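# Sort bronze bushings from turntable into crate

## Task

Take every bronze bushing off the turntable and put it in the crate, while the steel bushings stay on the turntable. The crate must stay level and seated in its corner guides. At the end nothing may depend on the robot to stay in place, and anything the robot is still touching must not settle more than about a fingernail's width once released. Nothing may be knocked or placed off the table.

## Robot and tools

Robot: two arms, left_arm and right_arm, each ending in a parallel gripper. The fingers point along the gripper's own +z axis and close along its y axis. The reported end_effector_position sits between the finger pads when closed, roughly 2 cm behind the tips; closing pushes the tips about 10 mm further along +z.

World frame (used in all results): origin on the table top between the arms, +z up, +x out over the table, left_arm on the +y side. The names left and right do not refer to image sides. Reported hand positions may be slightly wrong, more so at long reach. Positions are in metres, orientation as quaternion wxyz, velocities in m/s and rad/s.

Tool execute_actions, argument actions: a list of actions. Each action is a table of up to 15 rows; each row lasts one control step (1/30 s), and if fewer than 15 rows are given the last row repeats until 15 steps have passed. An empty list only returns state and images. Every row is one flat list of 14 numbers, each in [-1, 1], covering both arms: dx, dy, dz, rx, ry, rz, opening for left_arm, then the same seven for right_arm. The first six of each arm are an offset, expressed in that gripper's own axes, from the gripper's measured pose at the start of the action (for a call's first action, the pose last reported in this scene). Every row refers to that same start pose, not to the previous row. Scale: 1.0 equals 0.6 m of translation or 180 degrees; rx, ry, rz form a single rotation vector. The opening is absolute, not an offset: +1 fully open (0.084 m), -1 closed.

Tool move: target is one such 14-number row (both arms, same order, offsets in gripper axes measured from the pose in the latest result that showed one). speed is the top path speed in m/s, 0.002 to 0.5, default 0.25; rotation is capped at twice that value in rad/s. Each gripper follows a straight path, all paths finishing together, over 0.5 to 10 s; longer paths are cut off at 10 s short of the goal. Rotation takes the shorter direction. Paths ignore obstacles and the other arm; the gripper can lag, wander, or exceed speed, especially near full arm extension. The opening is sent when the move starts. Faster motion and targets set deeper past a contact hit and press harder. blocking=false returns after 0.5 s while motion continues; then use wait(0) to check, and execute_actions or another move is refused until a result shows the move ended (or call stop). The result adds a move: line with the ending (done, off_target, moving, held, fault), active limits (paced = pose clipped; held = a check blocked steps, after which the arm may surge fast), and each gripper's distance from its target. If only one arm is named, the other finished normally.

Tool wait: seconds from 0 to 10; arms keep their last command; returns early if a running move ends. Tool stop: brakes a running move; needs stopping distance, more when fast; fingers keep moving. Tool zoom_image: camera is cam_high, cam_left_wrist or cam_right_wrist; region is [x0, y0, x1, y1] in pixels of that camera's latest image, top-left origin, at most 504 by 504. Tool finished_scene: scene is the current scene's number; it ends the scene irreversibly, after the robot holds the last command, and reports success. Replying without a tool call ends everything.

Control details: each step, the commanded pose is clipped to within 70 mm and 16 degrees of the measured pose, then damped inverse kinematics drives the joints, favouring position over orientation. Far targets need several actions; after an action the arm stops at its last clipped pose, so send the remainder next. Hand target lines show where each gripper is currently being driven. Elbows stop just before straight. Joint speed is capped at 3.14 rad/s with 0.16 s ramp. A pose unreachable line means the clearance check altered or blocked that arm's command. An arm meant to stay still should get the offset back to its desired pose in the first call of a reply and zeros afterwards, always with its intended opening.

Gripping: grip_measured is the finger opening on the command scale. To hold, command an opening clearly below grip_measured; the bigger the gap, the stronger the squeeze (about 24 N per pad for parts up to about 6 cm). Fast closing can overshoot force. Resending grip_measured still holds lightly; wide parts may slip. Occasional tugs on held parts or pushes on loose ones can occur.

Cameras: cam_high (fixed, overhead) and the two wrist cameras, each 504x504, with the calibration given; results list cameras whose numbers changed. Joint ranges (rad) per arm: waist -6.283 to 6.283, shoulder -2.059 to 2.094, elbow -3.927 to 0.192, forearm roll -6.283 to 6.283, wrist pitch -1.693 to 3.142, wrist roll -6.283 to 6.283. Load limits (N m): waist 43.5, shoulder 43.5, elbow 26.1, forearm roll 26.1, wrist pitch 17.4, wrist roll 17.4, including held weight. Torque readings carry offsets and noise.

Avoid: hitting or pressing the arms against each other; contact torque reaching a load limit (torque fault: arm backs off, freezes 10 s, rest of call skipped); motor heat from long holding (warning from 65 °C, brakes at 80 °C); dropping, slamming or hard-pushing objects; tilting or shifting the crate out of its guides; leaving any bushing resting on the gripper or unsupported; knocking anything off the table. Smooth, quick, low-effort motion is preferred.

Each tool is called as a command line: name --argument value for each argument, lists and objects as JSON in quotes; but a table of rows of numbers goes row by row, as --pt "numbers of a row", without its own name.

## Session

execute_actions --actions '[]'

Scene clock: 0.00 s.
left_arm: end_effector_position=(+0.3042, +0.5527, +0.3304) grip_measured=+1.00 end_effector_quat_wxyz=(-0.007, -0.412, +0.911, -0.018) end_effector_velocity=(+0.000, +0.000, +0.000) end_effector_angular_velocity=(+0.000, -0.000, -0.000) | right_arm: end_effector_position=(+0.6722, -0.1021, +0.2580) grip_measured=+1.00 end_effector_quat_wxyz=(+0.527, +0.671, +0.486, +0.189) end_effector_velocity=(-0.000, -0.000, -0.001) end_effector_angular_velocity=(+0.000, +0.001, -0.001)
Joint positions: left_arm=[ 0.728 -0.287 -1.142 -0.029  1.455  3.074  0.084] | right_arm=[ 0.735  0.9   -2.145 -1.285  1.16  -0.081  0.084]
Joint velocities: left_arm=[-0. -0. -0.  0. -0.  0. -0.] | right_arm=[-0.     0.001  0.     0.001  0.     0.001  0.   ]
Joint torques (N m, as the arm reports them, + toward a larger angle): no reading
Motor temperatures (°C, as the motors report them): left_arm=[33 34 36 34 38 36] | right_arm=[35 32 38 33 41 36]
Hand target (left_arm): +0.304, +0.553, +0.330; -0.007, -0.412, +0.911, -0.018
Hand target (right_arm): +0.672, -0.102, +0.258; +0.527, +0.671, +0.486, +0.189

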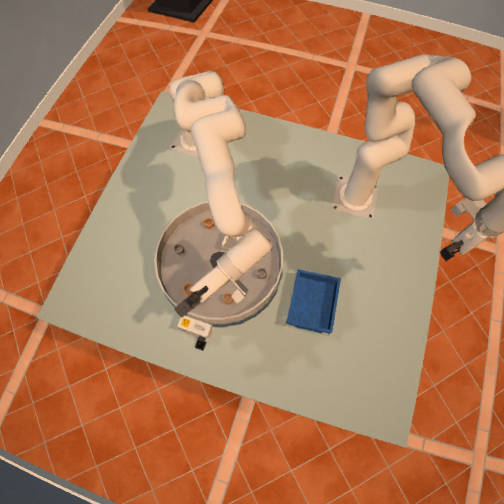

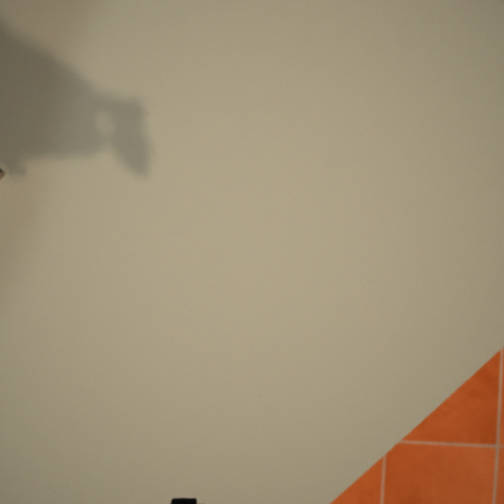

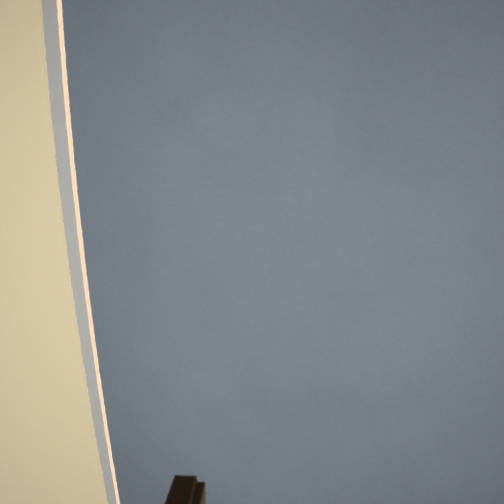

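move --target '[0,0,0,0,0,0,1,-0.2,-0.03,-0.34,0.363,0.105,0,1]' --speed 0.4

Scene clock: 9.50 s.
left_arm: end_effector_position=(+0.3042, +0.5527, +0.3304) grip_measured=+1.00 end_effector_quat_wxyz=(-0.007, -0.412, +0.911, -0.018) end_effector_velocity=(-0.000, -0.000, -0.000) end_effector_angular_velocity=(-0.001, +0.001, -0.001) | right_arm: end_effector_position=(+0.4534, -0.0979, +0.3489) grip_measured=+1.00 end_effector_quat_wxyz=(+0.002, +0.811, +0.585, -0.001) end_effector_velocity=(-0.000, -0.000, +0.005) end_effector_angular_velocity=(+0.007, -0.001, -0.000)
Joint positions: left_arm=[ 0.728 -0.287 -1.142 -0.029  1.455  3.074  0.084] | right_arm=[ 0.639  0.424 -2.05  -0.005  1.627 -0.699  0.084]
Joint velocities: left_arm=[-0.    -0.     0.001  0.     0.     0.    -0.   ] | right_arm=[-0.002 -0.001 -0.012  0.005  0.009 -0.002  0.   ]
Joint torques (N m, as the arm reports them, + toward a larger angle): left_arm=[  0.43 -18.42 -12.25  -1.27  -2.06  -0.24] | right_arm=[ -0.76 -33.14 -23.45  -0.5   -1.38   0.16]
Motor temperatures (°C, as the motors report them): left_arm=[33 35 41 34 38 36] | right_arm=[35 34 42 33 41 36]
Hand target (left_arm): +0.304, +0.553, +0.330; -0.007, -0.412, +0.911, -0.018
Hand target (right_arm): +0.453, -0.098, +0.349; +0.002, +0.811, +0.585, -0.001
Off the commanded pose (left_arm): 0.000 m, 0 deg.
Off the commanded pose (right_arm): 0.000 m, 0 deg.
move: done
camera_calibration (this result's frames):
cam_left_wrist: T_world_to_cam=[[-0.74587, 0.665204, -0.0343686, -0.097147], [0.666077, 0.745202, -0.0318651, -0.534163], [0.00441476, -0.0466593, -0.998901, 0.488725], [0, 0, 0, 1]] pos_world=[0.281177, 0.485486, 0.467828]
cam_right_wrist: T_world_to_cam=[[0.949257, -0.314431, -0.00662692, -0.427631], [-0.31442, -0.94928, 0.00261606, 0.118352], [-0.00711338, -0.000399676, -0.999975, 0.47929], [0, 0, 0, 1]] pos_world=[0.446554, -0.0219193, 0.476134]

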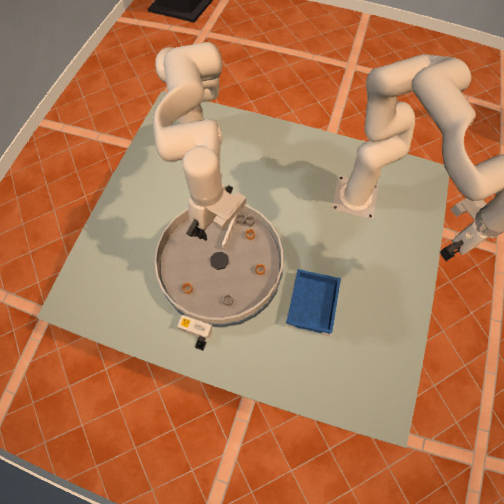

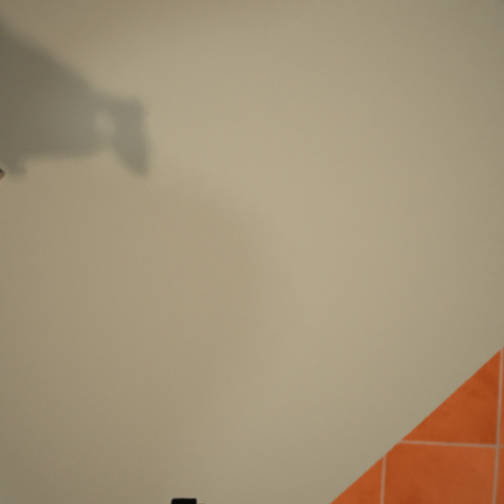

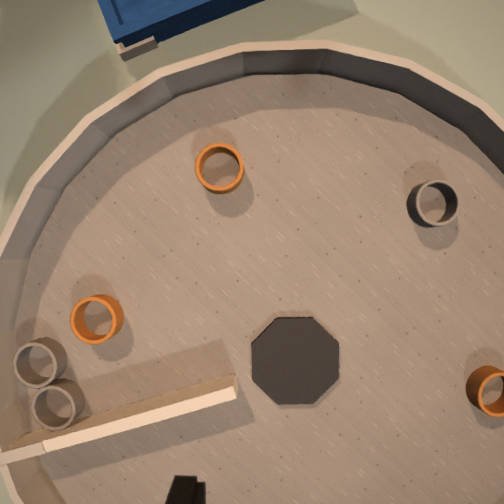

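wait --seconds 5

zoom_image --camera "cam_high" --region '[130, 180, 350, 360]'

Scene clock: 18.37 s.
left_arm: end_effector_position=(+0.3042, +0.5527, +0.3304) grip_measured=+1.00 end_effector_quat_wxyz=(-0.007, -0.412, +0.911, -0.018) end_effector_velocity=(+0.000, +0.000, +0.000) end_effector_angular_velocity=(+0.001, -0.001, -0.001) | right_arm: end_effector_position=(+0.4533, -0.0980, +0.3493) grip_measured=+1.00 end_effector_quat_wxyz=(+0.002, +0.811, +0.585, -0.001) end_effector_velocity=(+0.000, +0.000, +0.001) end_effector_angular_velocity=(+0.001, -0.002, +0.000)
Joint positions: left_arm=[ 0.728 -0.287 -1.142 -0.029  1.455  3.074  0.084] | right_arm=[ 0.639  0.424 -2.051 -0.004  1.628 -0.699  0.084]
Joint velocities: left_arm=[-0.     0.    -0.001 -0.    -0.     0.001 -0.   ] | right_arm=[ 0.    -0.001  0.     0.    -0.001 -0.    -0.   ]
Joint torques (N m, as the arm reports them, + toward a larger angle): left_arm=[  0.32 -18.76 -12.21  -1.31  -2.17   0.03] | right_arm=[ -0.79 -32.95 -23.48  -0.42  -1.4    0.03]
Motor temperatures (°C, as the motors report them): left_arm=[33 35 43 34 39 36] | right_arm=[35 35 44 33 41 36]
Hand target (left_arm): +0.304, +0.553, +0.330; -0.007, -0.412, +0.911, -0.018
Hand target (right_arm): +0.453, -0.098, +0.349; +0.002, +0.811, +0.585, -0.001
Off the commanded pose (left_arm): 0.000 m, 0 deg.
Off the commanded pose (right_arm): 0.000 m, 0 deg.
wait: 5.00 s; at rest from the start
camera_calibration (this result's frames):
cam_left_wrist: T_world_to_cam=[[-0.74587, 0.665204, -0.0343686, -0.097147], [0.666077, 0.745202, -0.0318651, -0.534163], [0.00441476, -0.0466593, -0.998901, 0.488725], [0, 0, 0, 1]] pos_world=[0.281177, 0.485486, 0.467828]
cam_right_wrist: T_world_to_cam=[[0.949154, -0.314734, -0.00698145, -0.427502], [-0.314727, -0.94918, 0.00211287, 0.11856], [-0.00729164, 0.000191808, -0.999973, 0.479795], [0, 0, 0, 1]] pos_world=[0.446578, -0.0221068, 0.476547]

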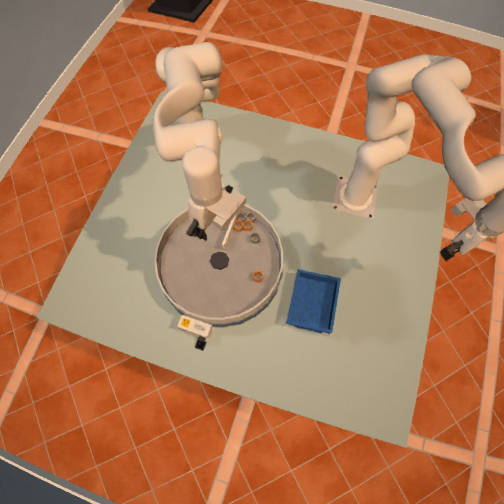

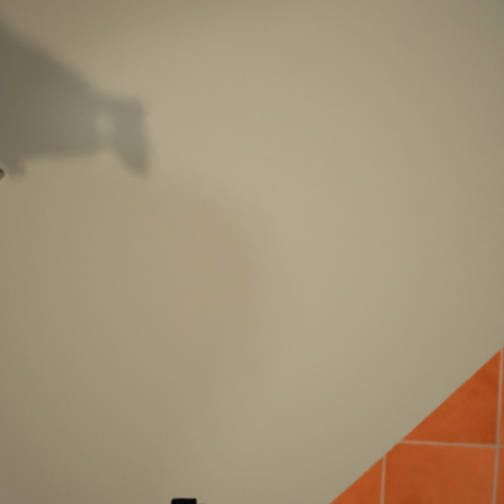

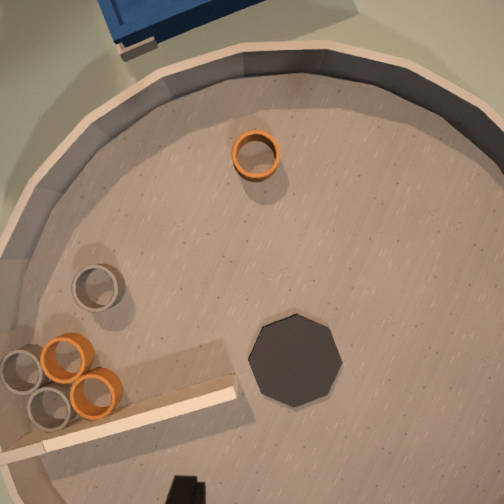

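Region (130, 180, 350, 360) of cam_high's 504x504 image, scaled by 2.291, with more detail than that image has; it fills the top 412 rows of this view, and the rest is white.

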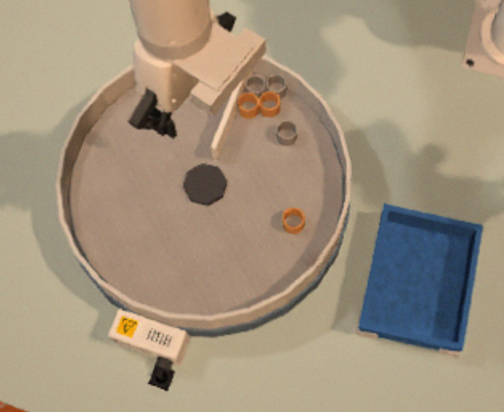

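move --target '[0,0,0,0,0,0,1,-0.042,-0.222,0.25,0,0,0,-0.3]' --speed 0.4

Scene clock: 27.80 s.
left_arm: end_effector_position=(+0.3042, +0.5527, +0.3304) grip_measured=+1.00 end_effector_quat_wxyz=(-0.007, -0.412, +0.911, -0.018) end_effector_velocity=(+0.000, -0.000, -0.000) end_effector_angular_velocity=(-0.000, +0.001, -0.002) | right_arm: end_effector_position=(+0.3190, -0.0810, +0.1993) grip_measured=-0.32 end_effector_quat_wxyz=(+0.002, +0.811, +0.585, -0.001) end_effector_velocity=(-0.002, -0.000, -0.002) end_effector_angular_velocity=(-0.001, -0.002, +0.001)
Joint positions: left_arm=[ 0.728 -0.287 -1.142 -0.029  1.455  3.074  0.084] | right_arm=[ 0.815  0.051 -1.118 -0.004  1.068 -0.521  0.03 ]
Joint velocities: left_arm=[-0.001  0.    -0.     0.     0.001  0.001  0.   ] | right_arm=[ 0.003 -0.004  0.011 -0.002 -0.009  0.003 -0.   ]
Joint torques (N m, as the arm reports them, + toward a larger angle): left_arm=[ -0.15 -18.23 -12.5   -1.1   -2.02   0.29] | right_arm=[ -1.25 -25.12 -24.18  -0.29  -1.39   0.2 ]
Motor temperatures (°C, as the motors report them): left_arm=[33 35 44 34 39 36] | right_arm=[35 35 45 33 41 36]
Hand target (left_arm): +0.304, +0.553, +0.330; -0.007, -0.412, +0.911, -0.018
Hand target (right_arm): +0.319, -0.081, +0.199; +0.002, +0.811, +0.585, -0.001
Off the commanded pose (left_arm): 0.000 m, 0 deg.
Off the commanded pose (right_arm): 0.001 m, 0 deg.
move: done; limits=paced
camera_calibration (this result's frames):
cam_left_wrist: T_world_to_cam=[[-0.74587, 0.665204, -0.0343686, -0.097147], [0.666077, 0.745202, -0.0318651, -0.534163], [0.00441475, -0.0466594, -0.998901, 0.488725], [0, 0, 0, 1]] pos_world=[0.281177, 0.485486, 0.467828]
cam_right_wrist: T_world_to_cam=[[0.949164, -0.314695, -0.00733185, -0.295624], [-0.314692, -0.949192, 0.00169115, 0.0928096], [-0.00749153, 0.000702096, -0.999972, 0.328949], [0, 0, 0, 1]] pos_world=[0.312266, -0.0051682, 0.326615]

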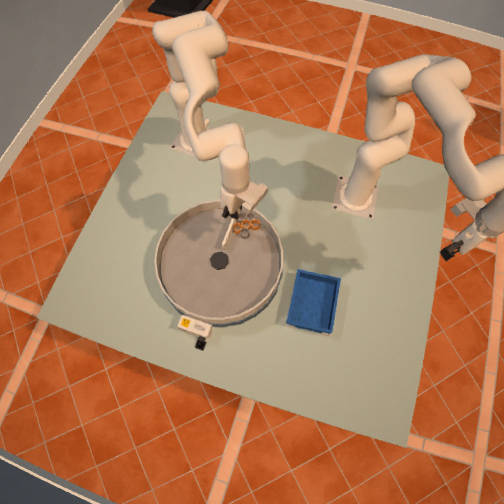

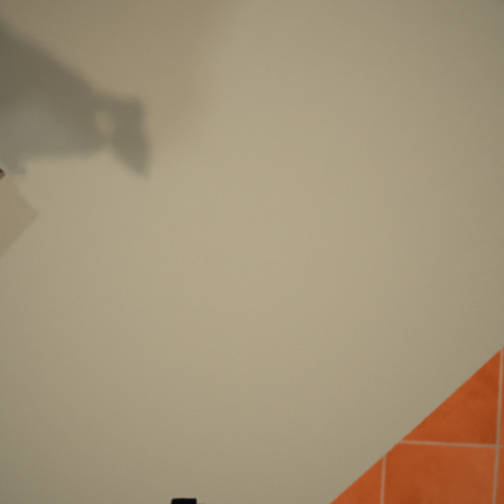

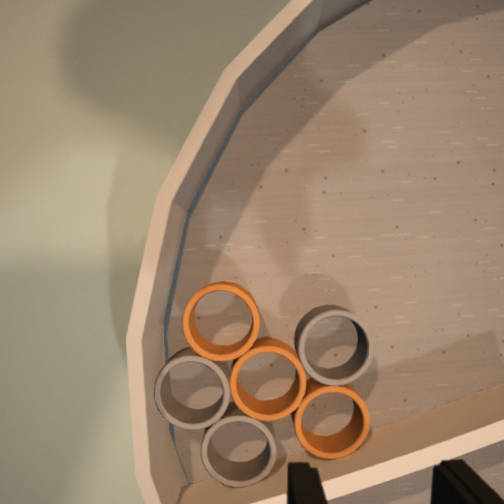

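move --target '[0,0,0,0,0,0,1,-0.008,0.035,0.233,0,0,0,-0.3]' --speed 0.15

move --target '[0,0,0,0,0,0,1,0,0,0,0,0,0,-1]'

move --target '[0,0,0,0,0,0,1,0,0,-0.25,0,0,0,-1]'

Scene clock: 46.73 s.
left_arm: end_effector_position=(+0.3042, +0.5527, +0.3304) grip_measured=+1.00 end_effector_quat_wxyz=(-0.007, -0.412, +0.911, -0.018) end_effector_velocity=(+0.000, -0.000, -0.000) end_effector_angular_velocity=(-0.000, +0.000, -0.002) | right_arm: end_effector_position=(+0.3551, -0.0674, +0.1162) grip_measured=-0.32 end_effector_quat_wxyz=(-0.002, +0.808, +0.587, +0.041) end_effector_velocity=(+0.000, +0.000, +0.001) end_effector_angular_velocity=(+0.001, -0.001, -0.000)
Joint positions: left_arm=[ 0.728 -0.287 -1.142 -0.029  1.455  3.074  0.084] | right_arm=[ 0.788  0.221 -1.057 -0.002  0.753 -0.556  0.03 ]
Joint velocities: left_arm=[-0.001 -0.     0.    -0.    -0.     0.001  0.   ] | right_arm=[ 0.    -0.002 -0.001  0.     0.001  0.     0.   ]
Joint torques (N m, as the arm reports them, + toward a larger angle): left_arm=[  0.23 -18.62 -12.29  -0.93  -2.09   0.06] | right_arm=[ -0.31 -28.01 -22.82  -0.13  -1.61   0.22]
Motor temperatures (°C, as the motors report them): left_arm=[33 35 45 34 39 36] | right_arm=[35 35 46 33 41 36]
Hand target (left_arm): +0.304, +0.553, +0.330; -0.007, -0.412, +0.911, -0.018
Hand target (right_arm): +0.355, -0.067, +0.116; -0.002, +0.808, +0.587, +0.041
Off the commanded pose (left_arm): 0.000 m, 0 deg.
Off the commanded pose (right_arm): 0.064 m, 5 deg.
TORQUE FAULT: the external load on joint 3 (elbow) of the right arm reached its load limit, and that arm stopped for 10 seconds. That time counts as 18 of the actions that you can send in this scene. A torque fault stops only its own arm. That arm's remaining commands of this call were not run. Joint 3 (elbow) of that arm moved back by up to 3 degrees. That arm holds there, with its grip as last carried out, and accepts commands again: back off and push less far. That arm stops again, at the same cost, whenever a joint's load reaches its limit.
move: fault (right_arm)
camera_calibration (this result's frames):
cam_left_wrist: T_world_to_cam=[[-0.74587, 0.665204, -0.0343686, -0.097147], [0.666077, 0.745202, -0.0318649, -0.534163], [0.00441484, -0.0466592, -0.998901, 0.488725], [0, 0, 0, 1]] pos_world=[0.281177, 0.485486, 0.467828]
cam_right_wrist: T_world_to_cam=[[0.950428, -0.308932, 0.0353102, -0.331241], [-0.305964, -0.949399, -0.070902, 0.12256], [0.0554274, 0.0565836, -0.996858, 0.227175], [0, 0, 0, 1]] pos_world=[0.339727, 0.00117286, 0.246847]

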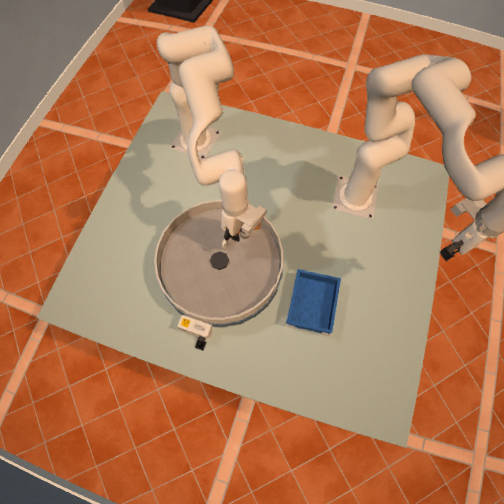

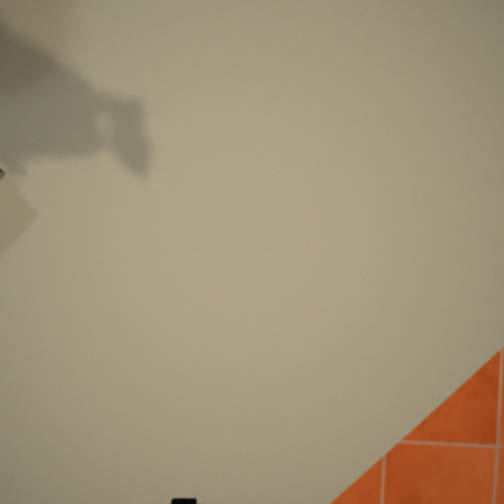

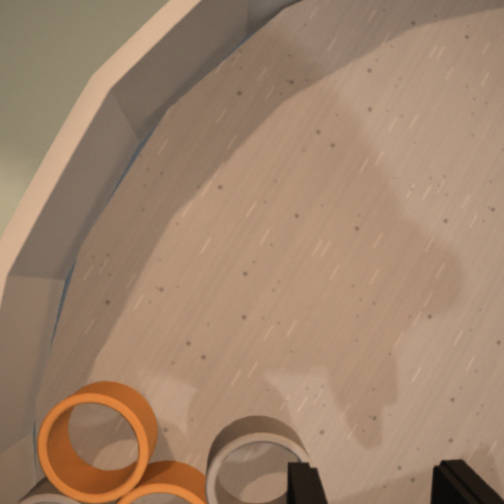

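not run: a fault stop came before this call.

not run: a fault stop came before this call.

move --target '[0,0,0,0,0,0,1,0.052,-0.122,-0.03,0,0,0.5,-0.3]' --speed 0.3

move --target '[0,0,0,0,0,0,1,0,0,0.095,0,0,0,-0.3]' --speed 0.05

move --target '[0,0,0,0,0,0,1,0,0,0,0,0,0,-1]'

move --target '[0,0,0,0,0,0,1,0,0,-0.25,0,0,0,-1]'

Scene clock: 60.97 s.
left_arm: end_effector_position=(+0.3042, +0.5527, +0.3304) grip_measured=+1.00 end_effector_quat_wxyz=(-0.007, -0.412, +0.911, -0.018) end_effector_velocity=(+0.001, -0.001, +0.000) end_effector_angular_velocity=(+0.000, -0.001, -0.003) | right_arm: end_effector_position=(+0.2940, -0.0162, +0.1331) grip_measured=-0.32 end_effector_quat_wxyz=(-0.031, +0.987, -0.156, +0.027) end_effector_velocity=(-0.000, +0.000, +0.000) end_effector_angular_velocity=(-0.002, -0.002, -0.007)
Joint positions: left_arm=[ 0.728 -0.287 -1.142 -0.029  1.455  3.074  0.084] | right_arm=[ 0.947  0.17  -1.043 -0.019  0.791  1.185  0.03 ]
Joint velocities: left_arm=[-0.003 -0.    -0.    -0.001 -0.001  0.    -0.   ] | right_arm=[ 0.002  0.    -0.001 -0.005  0.001  0.012 -0.   ]
Joint torques (N m, as the arm reports them, + toward a larger angle): left_arm=[  0.3  -18.58 -11.95  -1.3   -1.83   0.04] | right_arm=[ -0.54 -27.17 -22.99  -0.4   -1.46   0.36]
Motor temperatures (°C, as the motors report them): left_arm=[33 35 46 34 39 36] | right_arm=[35 35 46 33 41 36]
Hand target (left_arm): +0.304, +0.553, +0.330; -0.007, -0.412, +0.911, -0.018
Hand target (right_arm): +0.294, -0.016, +0.133; -0.031, +0.987, -0.156, +0.027
Off the commanded pose (left_arm): 0.000 m, 0 deg.
Off the commanded pose (right_arm): 0.000 m, 0 deg.
move: done
camera_calibration (this result's frames):
cam_left_wrist: T_world_to_cam=[[-0.74587, 0.665204, -0.0343686, -0.097147], [0.666077, 0.745202, -0.0318649, -0.534163], [0.00441485, -0.0466592, -0.998901, 0.488725], [0, 0, 0, 1]] pos_world=[0.281177, 0.485486, 0.467828]
cam_right_wrist: T_world_to_cam=[[-0.304837, -0.949093, -0.0793529, 0.11601], [-0.949984, 0.308942, -0.0456716, 0.360065], [0.0678621, 0.0614615, -0.9958, 0.240708], [0, 0, 0, 1]] pos_world=[0.361085, -0.0159289, 0.265348]

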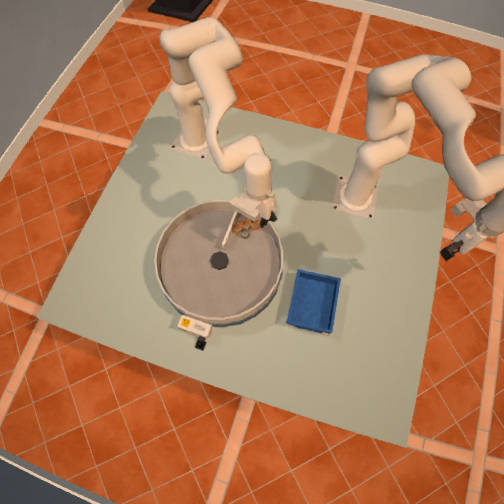

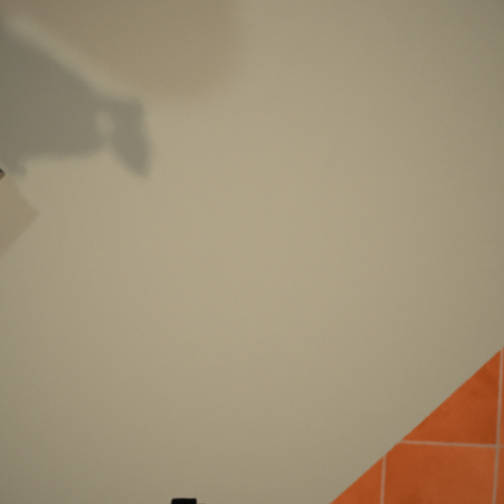

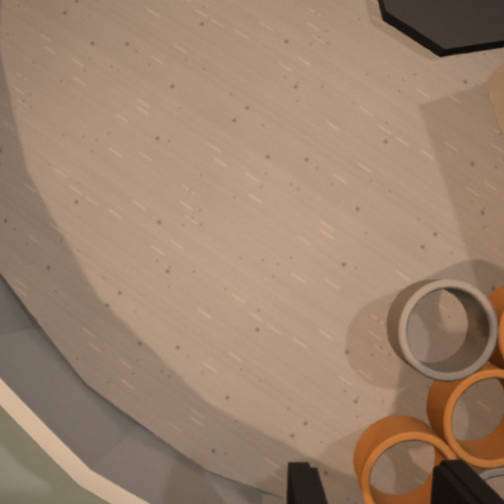

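Scene clock: 62.63 s.
left_arm: end_effector_position=(+0.3042, +0.5527, +0.3304) grip_measured=+1.00 end_effector_quat_wxyz=(-0.007, -0.412, +0.911, -0.018) end_effector_velocity=(+0.000, +0.000, +0.000) end_effector_angular_velocity=(+0.000, -0.001, -0.000) | right_arm: end_effector_position=(+0.3062, -0.0034, +0.0882) grip_measured=-0.33 end_effector_quat_wxyz=(-0.047, +0.986, -0.156, +0.037) end_effector_velocity=(+0.000, -0.000, -0.002) end_effector_angular_velocity=(-0.004, +0.002, -0.001)
Joint positions: left_arm=[ 0.728 -0.287 -1.142 -0.029  1.455  3.074  0.084] | right_arm=[ 0.944  0.283 -1.037 -0.022  0.636  1.187  0.03 ]
Joint velocities: left_arm=[-0.    -0.     0.    -0.    -0.001  0.    -0.   ] | right_arm=[-0.     0.006 -0.004 -0.001  0.002  0.002  0.   ]
Joint torques (N m, as the arm reports them, + toward a larger angle): left_arm=[  0.27 -18.67 -12.45  -1.59  -2.     0.49] | right_arm=[ 2.21 -7.93  8.4   0.36  6.82  0.37]
Motor temperatures (°C, as the motors report them): left_arm=[33 35 46 34 39 36] | right_arm=[35 35 46 33 41 36]
Hand target (left_arm): +0.304, +0.553, +0.330; -0.007, -0.412, +0.911, -0.018
Hand target (right_arm): +0.298, -0.013, +0.077; -0.031, +0.987, -0.156, +0.027
Off the commanded pose (left_arm): 0.000 m, 0 deg.
Off the commanded pose (right_arm): 0.018 m, 2 deg.
move: off_target (right_arm)
camera_calibration (this result's frames):
cam_left_wrist: T_world_to_cam=[[-0.74587, 0.665204, -0.0343687, -0.0971469], [0.666077, 0.745202, -0.031865, -0.534163], [0.00441486, -0.0466594, -0.998901, 0.488725], [0, 0, 0, 1]] pos_world=[0.281177, 0.485486, 0.467828]
cam_right_wrist: T_world_to_cam=[[-0.302477, -0.946422, -0.113107, 0.1306], [-0.948741, 0.310358, -0.0597438, 0.366472], [0.0916464, 0.0892378, -0.991785, 0.186902], [0, 0, 0, 1]] pos_world=[0.370061, -0.00681341, 0.222032]

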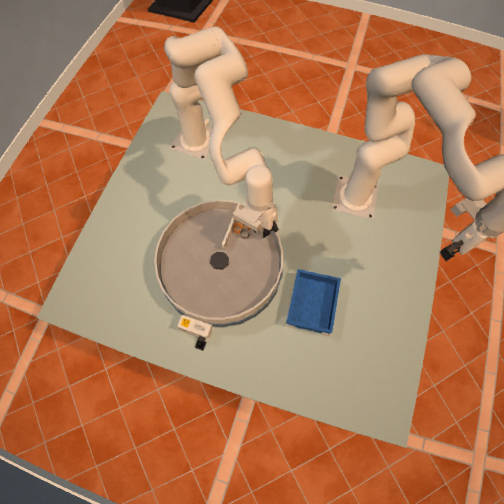

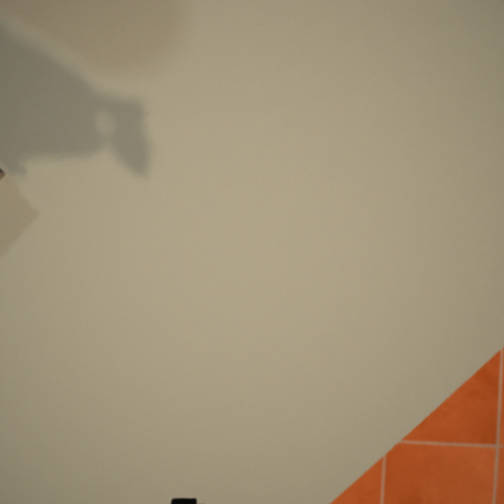

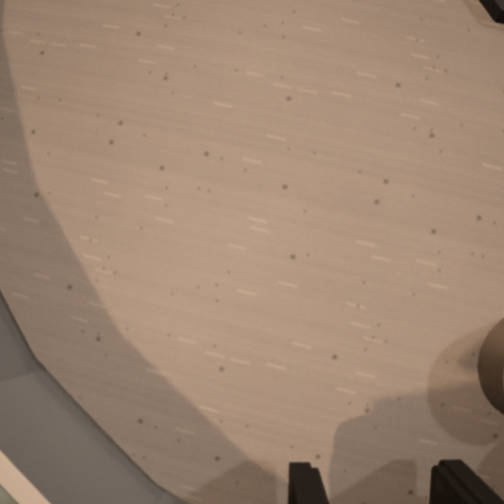

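Scene clock: 63.30 s.
left_arm: end_effector_position=(+0.3042, +0.5527, +0.3304) grip_measured=+1.00 end_effector_quat_wxyz=(-0.007, -0.412, +0.911, -0.018) end_effector_velocity=(-0.001, +0.001, -0.000) end_effector_angular_velocity=(+0.000, +0.000, +0.003) | right_arm: end_effector_position=(+0.3059, -0.0036, +0.0877) grip_measured=-1.00 end_effector_quat_wxyz=(-0.046, +0.986, -0.156, +0.037) end_effector_velocity=(+0.002, +0.002, +0.004) end_effector_angular_velocity=(+0.008, -0.006, -0.000)
Joint positions: left_arm=[ 0.728 -0.287 -1.142 -0.029  1.455  3.074  0.084] | right_arm=[ 0.944  0.283 -1.037 -0.022  0.637  1.187  0.   ]
Joint velocities: left_arm=[ 0.002 -0.     0.     0.    -0.001 -0.001  0.   ] | right_arm=[-0.    -0.004 -0.003  0.    -0.002 -0.     0.   ]
Joint torques (N m, as the arm reports them, + toward a larger angle): left_arm=[  0.23 -18.42 -12.31  -1.34  -2.05   0.34] | right_arm=[ -0.94 -28.58 -21.75  -0.39  -1.56   0.26]
Motor temperatures (°C, as the motors report them): left_arm=[33 35 46 34 39 36] | right_arm=[35 35 46 33 41 36]
Hand target (left_arm): +0.304, +0.553, +0.330; -0.007, -0.412, +0.911, -0.018
Hand target (right_arm): +0.306, -0.003, +0.088; -0.047, +0.986, -0.156, +0.037
Off the commanded pose (left_arm): 0.000 m, 0 deg.
Off the commanded pose (right_arm): 0.001 m, 0 deg.
move: done
camera_calibration (this result's frames):
cam_left_wrist: T_world_to_cam=[[-0.74587, 0.665204, -0.0343687, -0.0971469], [0.666077, 0.745202, -0.0318652, -0.534163], [0.00441481, -0.0466595, -0.998901, 0.488725], [0, 0, 0, 1]] pos_world=[0.281177, 0.485486, 0.467828]
cam_right_wrist: T_world_to_cam=[[-0.3025, -0.946553, -0.111942, 0.130134], [-0.948815, 0.310228, -0.059231, 0.366219], [0.0907926, 0.0882945, -0.991948, 0.186728], [0, 0, 0, 1]] pos_world=[0.369886, -0.0069193, 0.221483]

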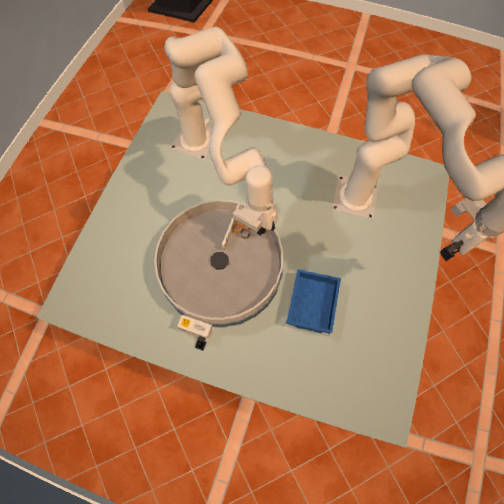

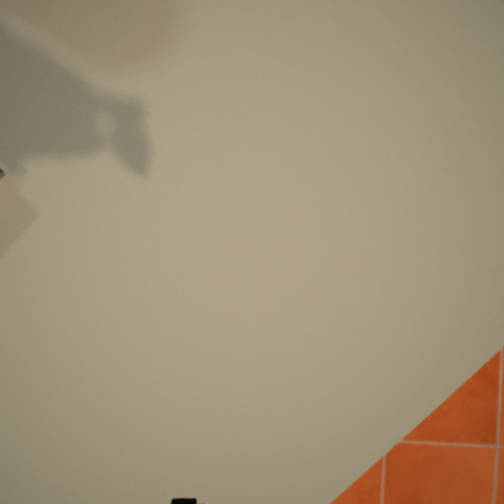

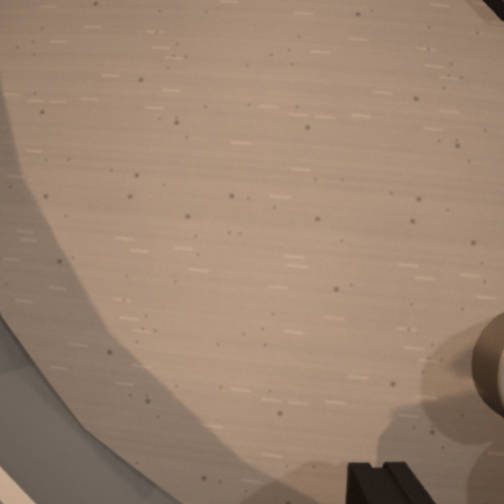

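Scene clock: 64.40 s.
left_arm: end_effector_position=(+0.3042, +0.5527, +0.3304) grip_measured=+1.00 end_effector_quat_wxyz=(-0.007, -0.412, +0.911, -0.018) end_effector_velocity=(-0.000, -0.000, -0.000) end_effector_angular_velocity=(-0.001, +0.001, +0.000) | right_arm: end_effector_position=(+0.2930, -0.0156, +0.2354) grip_measured=-1.00 end_effector_quat_wxyz=(-0.045, +0.986, -0.156, +0.036) end_effector_velocity=(+0.002, +0.001, +0.009) end_effector_angular_velocity=(+0.008, -0.008, +0.001)
Joint positions: left_arm=[ 0.728 -0.287 -1.142 -0.029  1.455  3.074  0.084] | right_arm=[ 0.95   0.028 -1.165 -0.016  1.022  1.183  0.   ]
Joint velocities: left_arm=[-0.     0.     0.001 -0.    -0.    -0.    -0.   ] | right_arm=[-0.    -0.008 -0.012 -0.001  0.008 -0.001  0.   ]
Joint torques (N m, as the arm reports them, + toward a larger angle): left_arm=[  0.42 -18.59 -12.53  -1.23  -2.15   0.04] | right_arm=[ -0.77 -25.34 -24.59  -0.37  -1.61   0.17]
Motor temperatures (°C, as the motors report them): left_arm=[33 35 46 34 39 36] | right_arm=[35 35 46 33 41 36]
Hand target (left_arm): +0.304, +0.553, +0.330; -0.007, -0.412, +0.911, -0.018
Hand target (right_arm): +0.293, -0.015, +0.237; -0.046, +0.986, -0.156, +0.037
Off the commanded pose (left_arm): 0.000 m, 0 deg.
Off the commanded pose (right_arm): 0.001 m, 0 deg.
move: done
camera_calibration (this result's frames):
cam_left_wrist: T_world_to_cam=[[-0.74587, 0.665204, -0.0343687, -0.0971469], [0.666077, 0.745202, -0.0318652, -0.534163], [0.00441475, -0.0466595, -0.998901, 0.488725], [0, 0, 0, 1]] pos_world=[0.281177, 0.485486, 0.467828]
cam_right_wrist: T_world_to_cam=[[-0.302846, -0.946655, -0.11013, 0.131047], [-0.94881, 0.310357, -0.0586394, 0.366321], [0.0896911, 0.0867341, -0.992186, 0.335775], [0, 0, 0, 1]] pos_world=[0.35714, -0.0187567, 0.369065]

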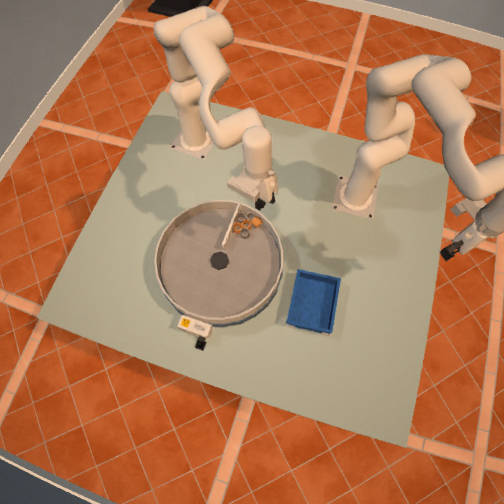

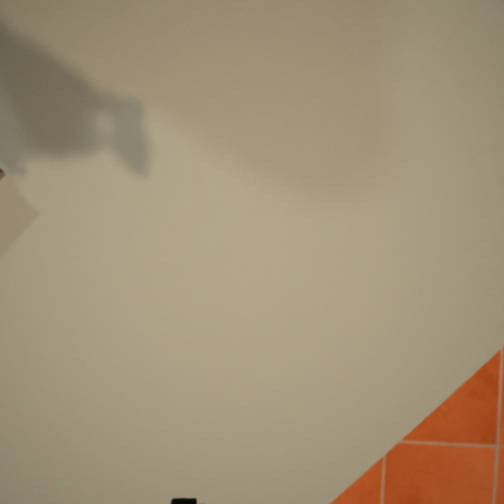

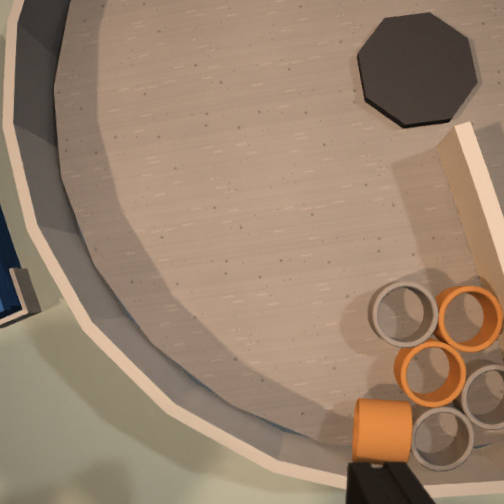

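move --target '[0,0,0,0,0,0,1,-0.035,0.06,0.15,0,0,0,0.0]' --speed 0.3

move --target '[0,0,0,0,0,0,1,0,0,0.1,0,0,0,0]' --speed 0.05

move --target '[0,0,0,0,0,0,1,0,0,0,0,0,0,-1]'

move --target '[0,0,0,0,0,0,1,0,0,-0.25,0,0,0,-1]'

Scene clock: 76.67 s.
left_arm: end_effector_position=(+0.3042, +0.5527, +0.3304) grip_measured=+1.00 end_effector_quat_wxyz=(-0.007, -0.412, +0.911, -0.018) end_effector_velocity=(-0.000, +0.000, -0.000) end_effector_angular_velocity=(-0.000, +0.001, +0.001) | right_arm: end_effector_position=(+0.2700, -0.0360, +0.1421) grip_measured=-0.01 end_effector_quat_wxyz=(-0.046, +0.986, -0.156, +0.036) end_effector_velocity=(-0.002, -0.002, -0.006) end_effector_angular_velocity=(-0.007, +0.005, +0.002)
Joint positions: left_arm=[ 0.728 -0.287 -1.142 -0.029  1.455  3.074  0.084] | right_arm=[ 0.958  0.039 -0.894 -0.022  0.739  1.199  0.044]
Joint velocities: left_arm=[ 0.    -0.     0.001  0.001  0.    -0.    -0.   ] | right_arm=[ 0.     0.006  0.011 -0.001 -0.008 -0.001  0.   ]
Joint torques (N m, as the arm reports them, + toward a larger angle): left_arm=[  0.01 -18.72 -12.32  -1.44  -2.13   0.32] | right_arm=[ -0.59 -24.17 -23.28  -0.37  -1.72   0.18]
Motor temperatures (°C, as the motors report them): left_arm=[33 36 46 34 39 36] | right_arm=[35 35 47 33 41 36]
Hand target (left_arm): +0.304, +0.553, +0.330; -0.007, -0.412, +0.911, -0.018
Hand target (right_arm): +0.270, -0.036, +0.141; -0.045, +0.986, -0.156, +0.036
Off the commanded pose (left_arm): 0.000 m, 0 deg.
Off the commanded pose (right_arm): 0.001 m, 0 deg.
move: done
camera_calibration (this result's frames):
cam_left_wrist: T_world_to_cam=[[-0.74587, 0.665204, -0.0343686, -0.0971469], [0.666077, 0.745202, -0.0318651, -0.534163], [0.00441475, -0.0466594, -0.998901, 0.488725], [0, 0, 0, 1]] pos_world=[0.281177, 0.485486, 0.467828]
cam_right_wrist: T_world_to_cam=[[-0.302615, -0.946581, -0.111395, 0.0946138], [-0.948816, 0.310271, -0.0589926, 0.345353], [0.0904039, 0.0878412, -0.992024, 0.246844], [0, 0, 0, 1]] pos_world=[0.333992, -0.0392767, 0.275788]

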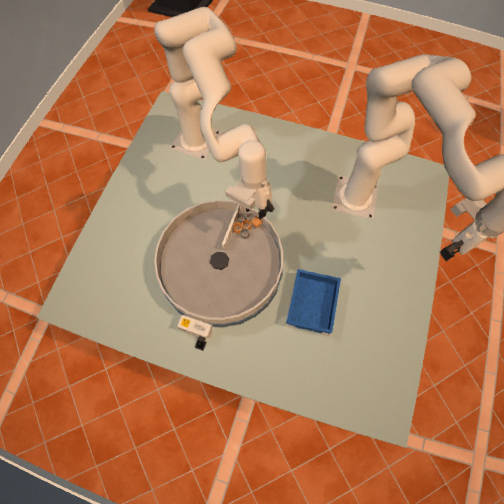

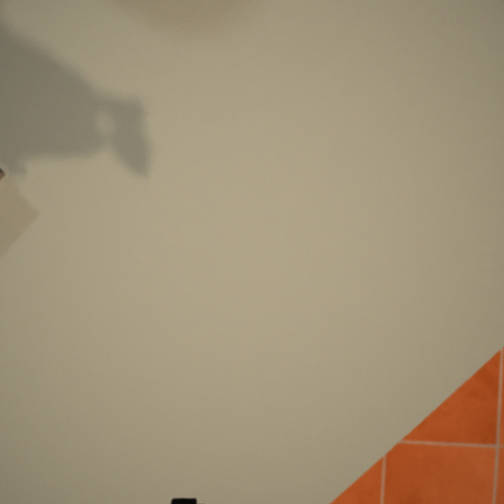

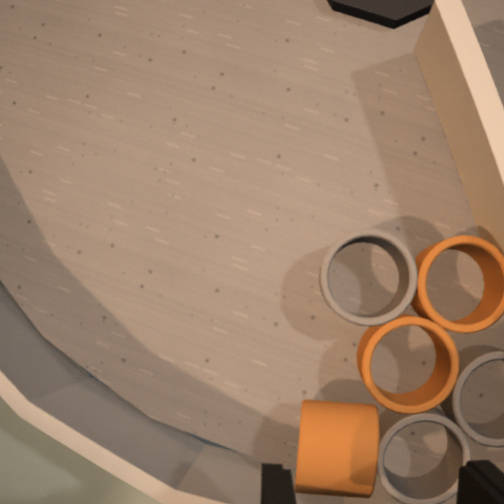

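Scene clock: 78.27 s.
left_arm: end_effector_position=(+0.3042, +0.5527, +0.3304) grip_measured=+1.00 end_effector_quat_wxyz=(-0.007, -0.412, +0.911, -0.018) end_effector_velocity=(+0.000, -0.001, +0.000) end_effector_angular_velocity=(-0.000, +0.001, -0.002) | right_arm: end_effector_position=(+0.2838, -0.0221, +0.0979) grip_measured=-0.02 end_effector_quat_wxyz=(-0.062, +0.985, -0.157, +0.046) end_effector_velocity=(+0.000, +0.000, +0.000) end_effector_angular_velocity=(-0.003, +0.003, -0.002)
Joint positions: left_arm=[ 0.728 -0.287 -1.142 -0.029  1.455  3.074  0.084] | right_arm=[ 0.953  0.163 -0.89  -0.026  0.573  1.201  0.043]
Joint velocities: left_arm=[-0.002  0.    -0.001  0.     0.001  0.     0.   ] | right_arm=[ 0.     0.002 -0.005 -0.     0.007  0.002 -0.   ]
Joint torques (N m, as the arm reports them, + toward a larger angle): left_arm=[ -0.19 -18.6  -12.14  -1.35  -1.66  -0.15] | right_arm=[14.2   1.83  8.43  3.36  4.49  0.36]
Motor temperatures (°C, as the motors report them): left_arm=[33 36 46 34 39 36] | right_arm=[35 35 47 33 41 36]
Hand target (left_arm): +0.304, +0.553, +0.330; -0.007, -0.412, +0.911, -0.018
Hand target (right_arm): +0.275, -0.031, +0.083; -0.046, +0.986, -0.156, +0.036
Off the commanded pose (left_arm): 0.000 m, 0 deg.
Off the commanded pose (right_arm): 0.020 m, 2 deg.
move: off_target (right_arm)
camera_calibration (this result's frames):
cam_left_wrist: T_world_to_cam=[[-0.74587, 0.665204, -0.0343686, -0.0971468], [0.666077, 0.745202, -0.0318652, -0.534163], [0.00441466, -0.0466594, -0.998901, 0.488725], [0, 0, 0, 1]] pos_world=[0.281177, 0.485486, 0.467828]
cam_right_wrist: T_world_to_cam=[[-0.300859, -0.942378, -0.146314, 0.110035], [-0.946729, 0.313608, -0.0731668, 0.352462], [0.114836, 0.116507, -0.986529, 0.193732], [0, 0, 0, 1]] pos_world=[0.344543, -0.0294118, 0.233011]

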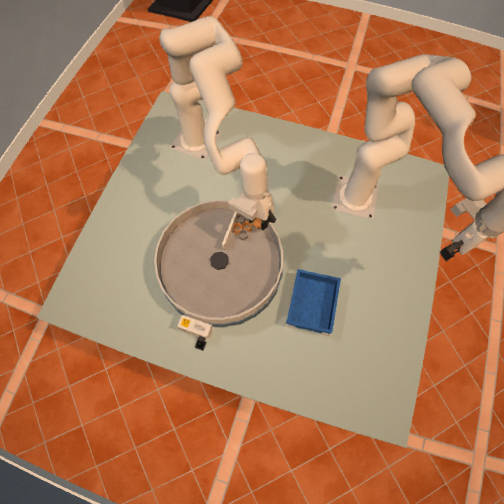

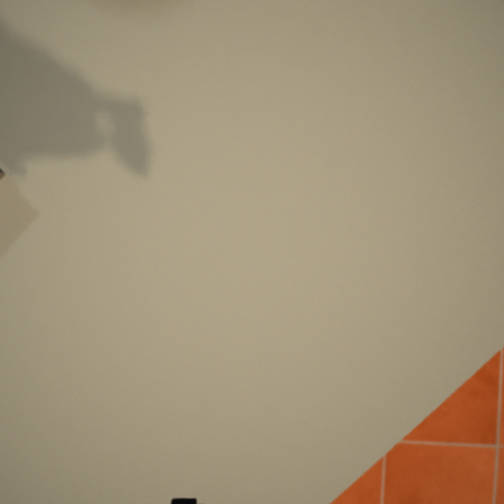

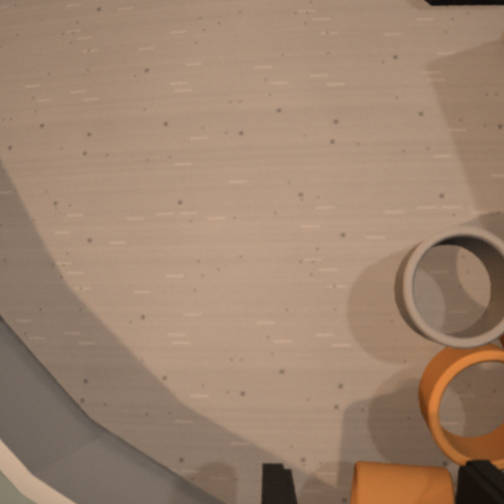

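Scene clock: 78.77 s.
left_arm: end_effector_position=(+0.3042, +0.5527, +0.3304) grip_measured=+1.00 end_effector_quat_wxyz=(-0.007, -0.412, +0.911, -0.018) end_effector_velocity=(-0.000, +0.000, -0.000) end_effector_angular_velocity=(-0.001, +0.000, +0.001) | right_arm: end_effector_position=(+0.2825, -0.0227, +0.0962) grip_measured=-0.43 end_effector_quat_wxyz=(-0.060, +0.985, -0.156, +0.045) end_effector_velocity=(+0.001, -0.000, +0.001) end_effector_angular_velocity=(+0.002, -0.002, -0.001)
Joint positions: left_arm=[ 0.728 -0.287 -1.142 -0.029  1.455  3.074  0.084] | right_arm=[ 0.954  0.165 -0.888 -0.026  0.573  1.202  0.025]
Joint velocities: left_arm=[ 0.001 -0.     0.001 -0.    -0.    -0.001 -0.   ] | right_arm=[-0.001 -0.002 -0.    -0.     0.    -0.    -0.   ]
Joint torques (N m, as the arm reports them, + toward a larger angle): left_arm=[  0.31 -18.77 -12.13  -0.91  -1.95   0.26] | right_arm=[  7.08 -21.2  -11.85   0.71   1.29  -0.18]
Motor temperatures (°C, as the motors report them): left_arm=[33 36 46 34 39 36] | right_arm=[35 35 46 33 41 36]
Hand target (left_arm): +0.304, +0.553, +0.330; -0.007, -0.412, +0.911, -0.018
Hand target (right_arm): +0.284, -0.022, +0.098; -0.062, +0.985, -0.157, +0.046
Off the commanded pose (left_arm): 0.000 m, 0 deg.
Off the commanded pose (right_arm): 0.002 m, 0 deg.
move: done
camera_calibration (this result's frames):
cam_left_wrist: T_world_to_cam=[[-0.74587, 0.665204, -0.0343685, -0.0971468], [0.666077, 0.745202, -0.0318654, -0.534163], [0.00441456, -0.0466595, -0.998901, 0.488725], [0, 0, 0, 1]] pos_world=[0.281177, 0.485486, 0.467828]
cam_right_wrist: T_world_to_cam=[[-0.300519, -0.943091, -0.142364, 0.108369], [-0.94721, 0.312591, -0.0712711, 0.351225], [0.111717, 0.11343, -0.987245, 0.193108], [0, 0, 0, 1]] pos_world=[0.343678, -0.0294924, 0.231105]

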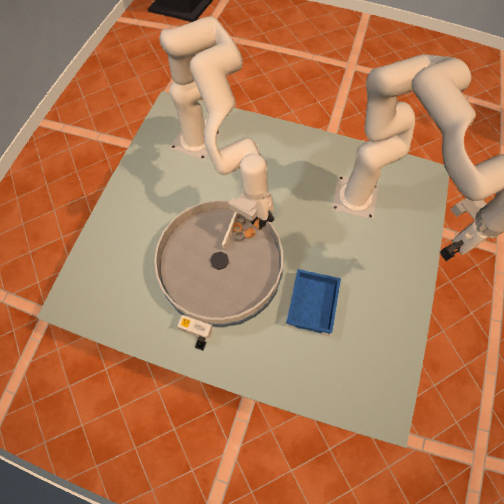

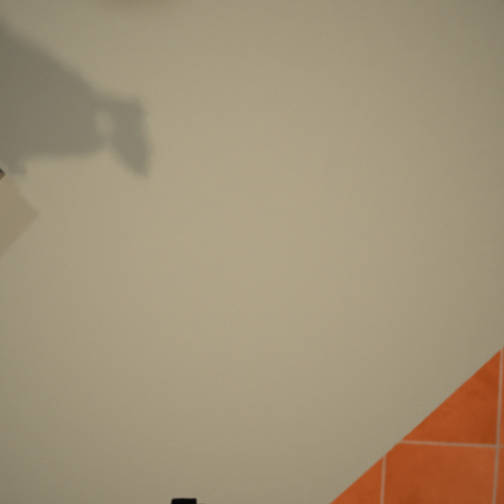

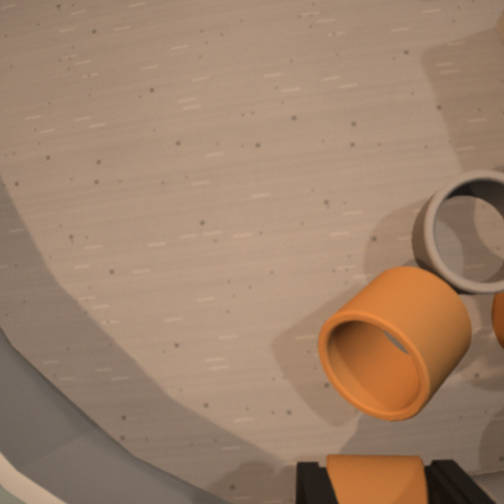

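Scene clock: 79.87 s.
left_arm: end_effector_position=(+0.3042, +0.5527, +0.3304) grip_measured=+1.00 end_effector_quat_wxyz=(-0.007, -0.412, +0.911, -0.018) end_effector_velocity=(+0.000, -0.000, -0.000) end_effector_angular_velocity=(-0.000, +0.000, -0.000) | right_arm: end_effector_position=(+0.2665, -0.0385, +0.2431) grip_measured=-0.43 end_effector_quat_wxyz=(-0.060, +0.985, -0.156, +0.045) end_effector_velocity=(+0.002, +0.001, +0.008) end_effector_angular_velocity=(+0.009, -0.010, -0.000)
Joint positions: left_arm=[ 0.728 -0.287 -1.142 -0.029  1.455  3.074  0.084] | right_arm=[ 0.961 -0.119 -1.013 -0.018  0.984  1.197  0.025]
Joint velocities: left_arm=[-0.    -0.     0.001 -0.    -0.     0.     0.   ] | right_arm=[-0.    -0.008 -0.011 -0.001  0.006  0.    -0.   ]
Joint torques (N m, as the arm reports them, + toward a larger angle): left_arm=[ -0.02 -18.37 -12.49  -1.33  -2.14   0.2 ] | right_arm=[ -0.82 -21.81 -25.16  -0.39  -1.69   0.18]
Motor temperatures (°C, as the motors report them): left_arm=[33 36 46 34 39 36] | right_arm=[35 35 46 33 41 36]
Hand target (left_arm): +0.304, +0.553, +0.330; -0.007, -0.412, +0.911, -0.018
Hand target (right_arm): +0.267, -0.038, +0.244; -0.060, +0.985, -0.157, +0.045
Off the commanded pose (left_arm): 0.000 m, 0 deg.
Off the commanded pose (right_arm): 0.001 m, 0 deg.
move: done
camera_calibration (this result's frames):
cam_left_wrist: T_world_to_cam=[[-0.74587, 0.665204, -0.0343684, -0.0971469], [0.666077, 0.745202, -0.0318652, -0.534163], [0.00441457, -0.0466593, -0.998901, 0.488725], [0, 0, 0, 1]] pos_world=[0.281177, 0.485486, 0.467828]
cam_right_wrist: T_world_to_cam=[[-0.300842, -0.943264, -0.140526, 0.109245], [-0.947236, 0.312643, -0.070707, 0.3513], [0.11063, 0.111839, -0.987549, 0.342091], [0, 0, 0, 1]] pos_world=[0.327784, -0.0450436, 0.378023]

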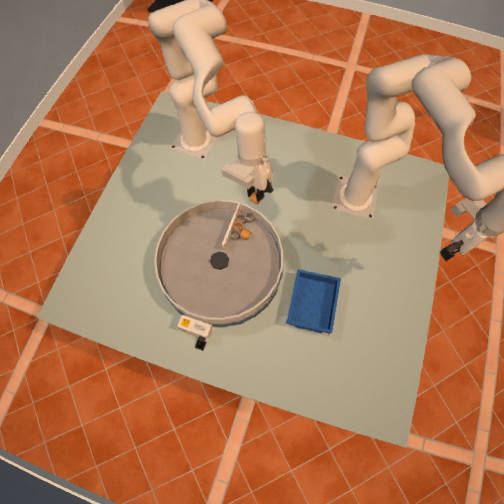

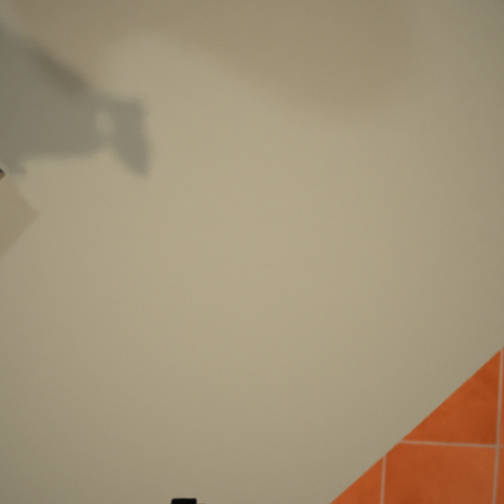

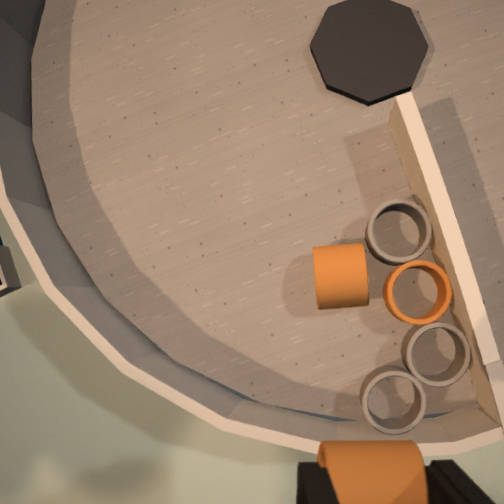

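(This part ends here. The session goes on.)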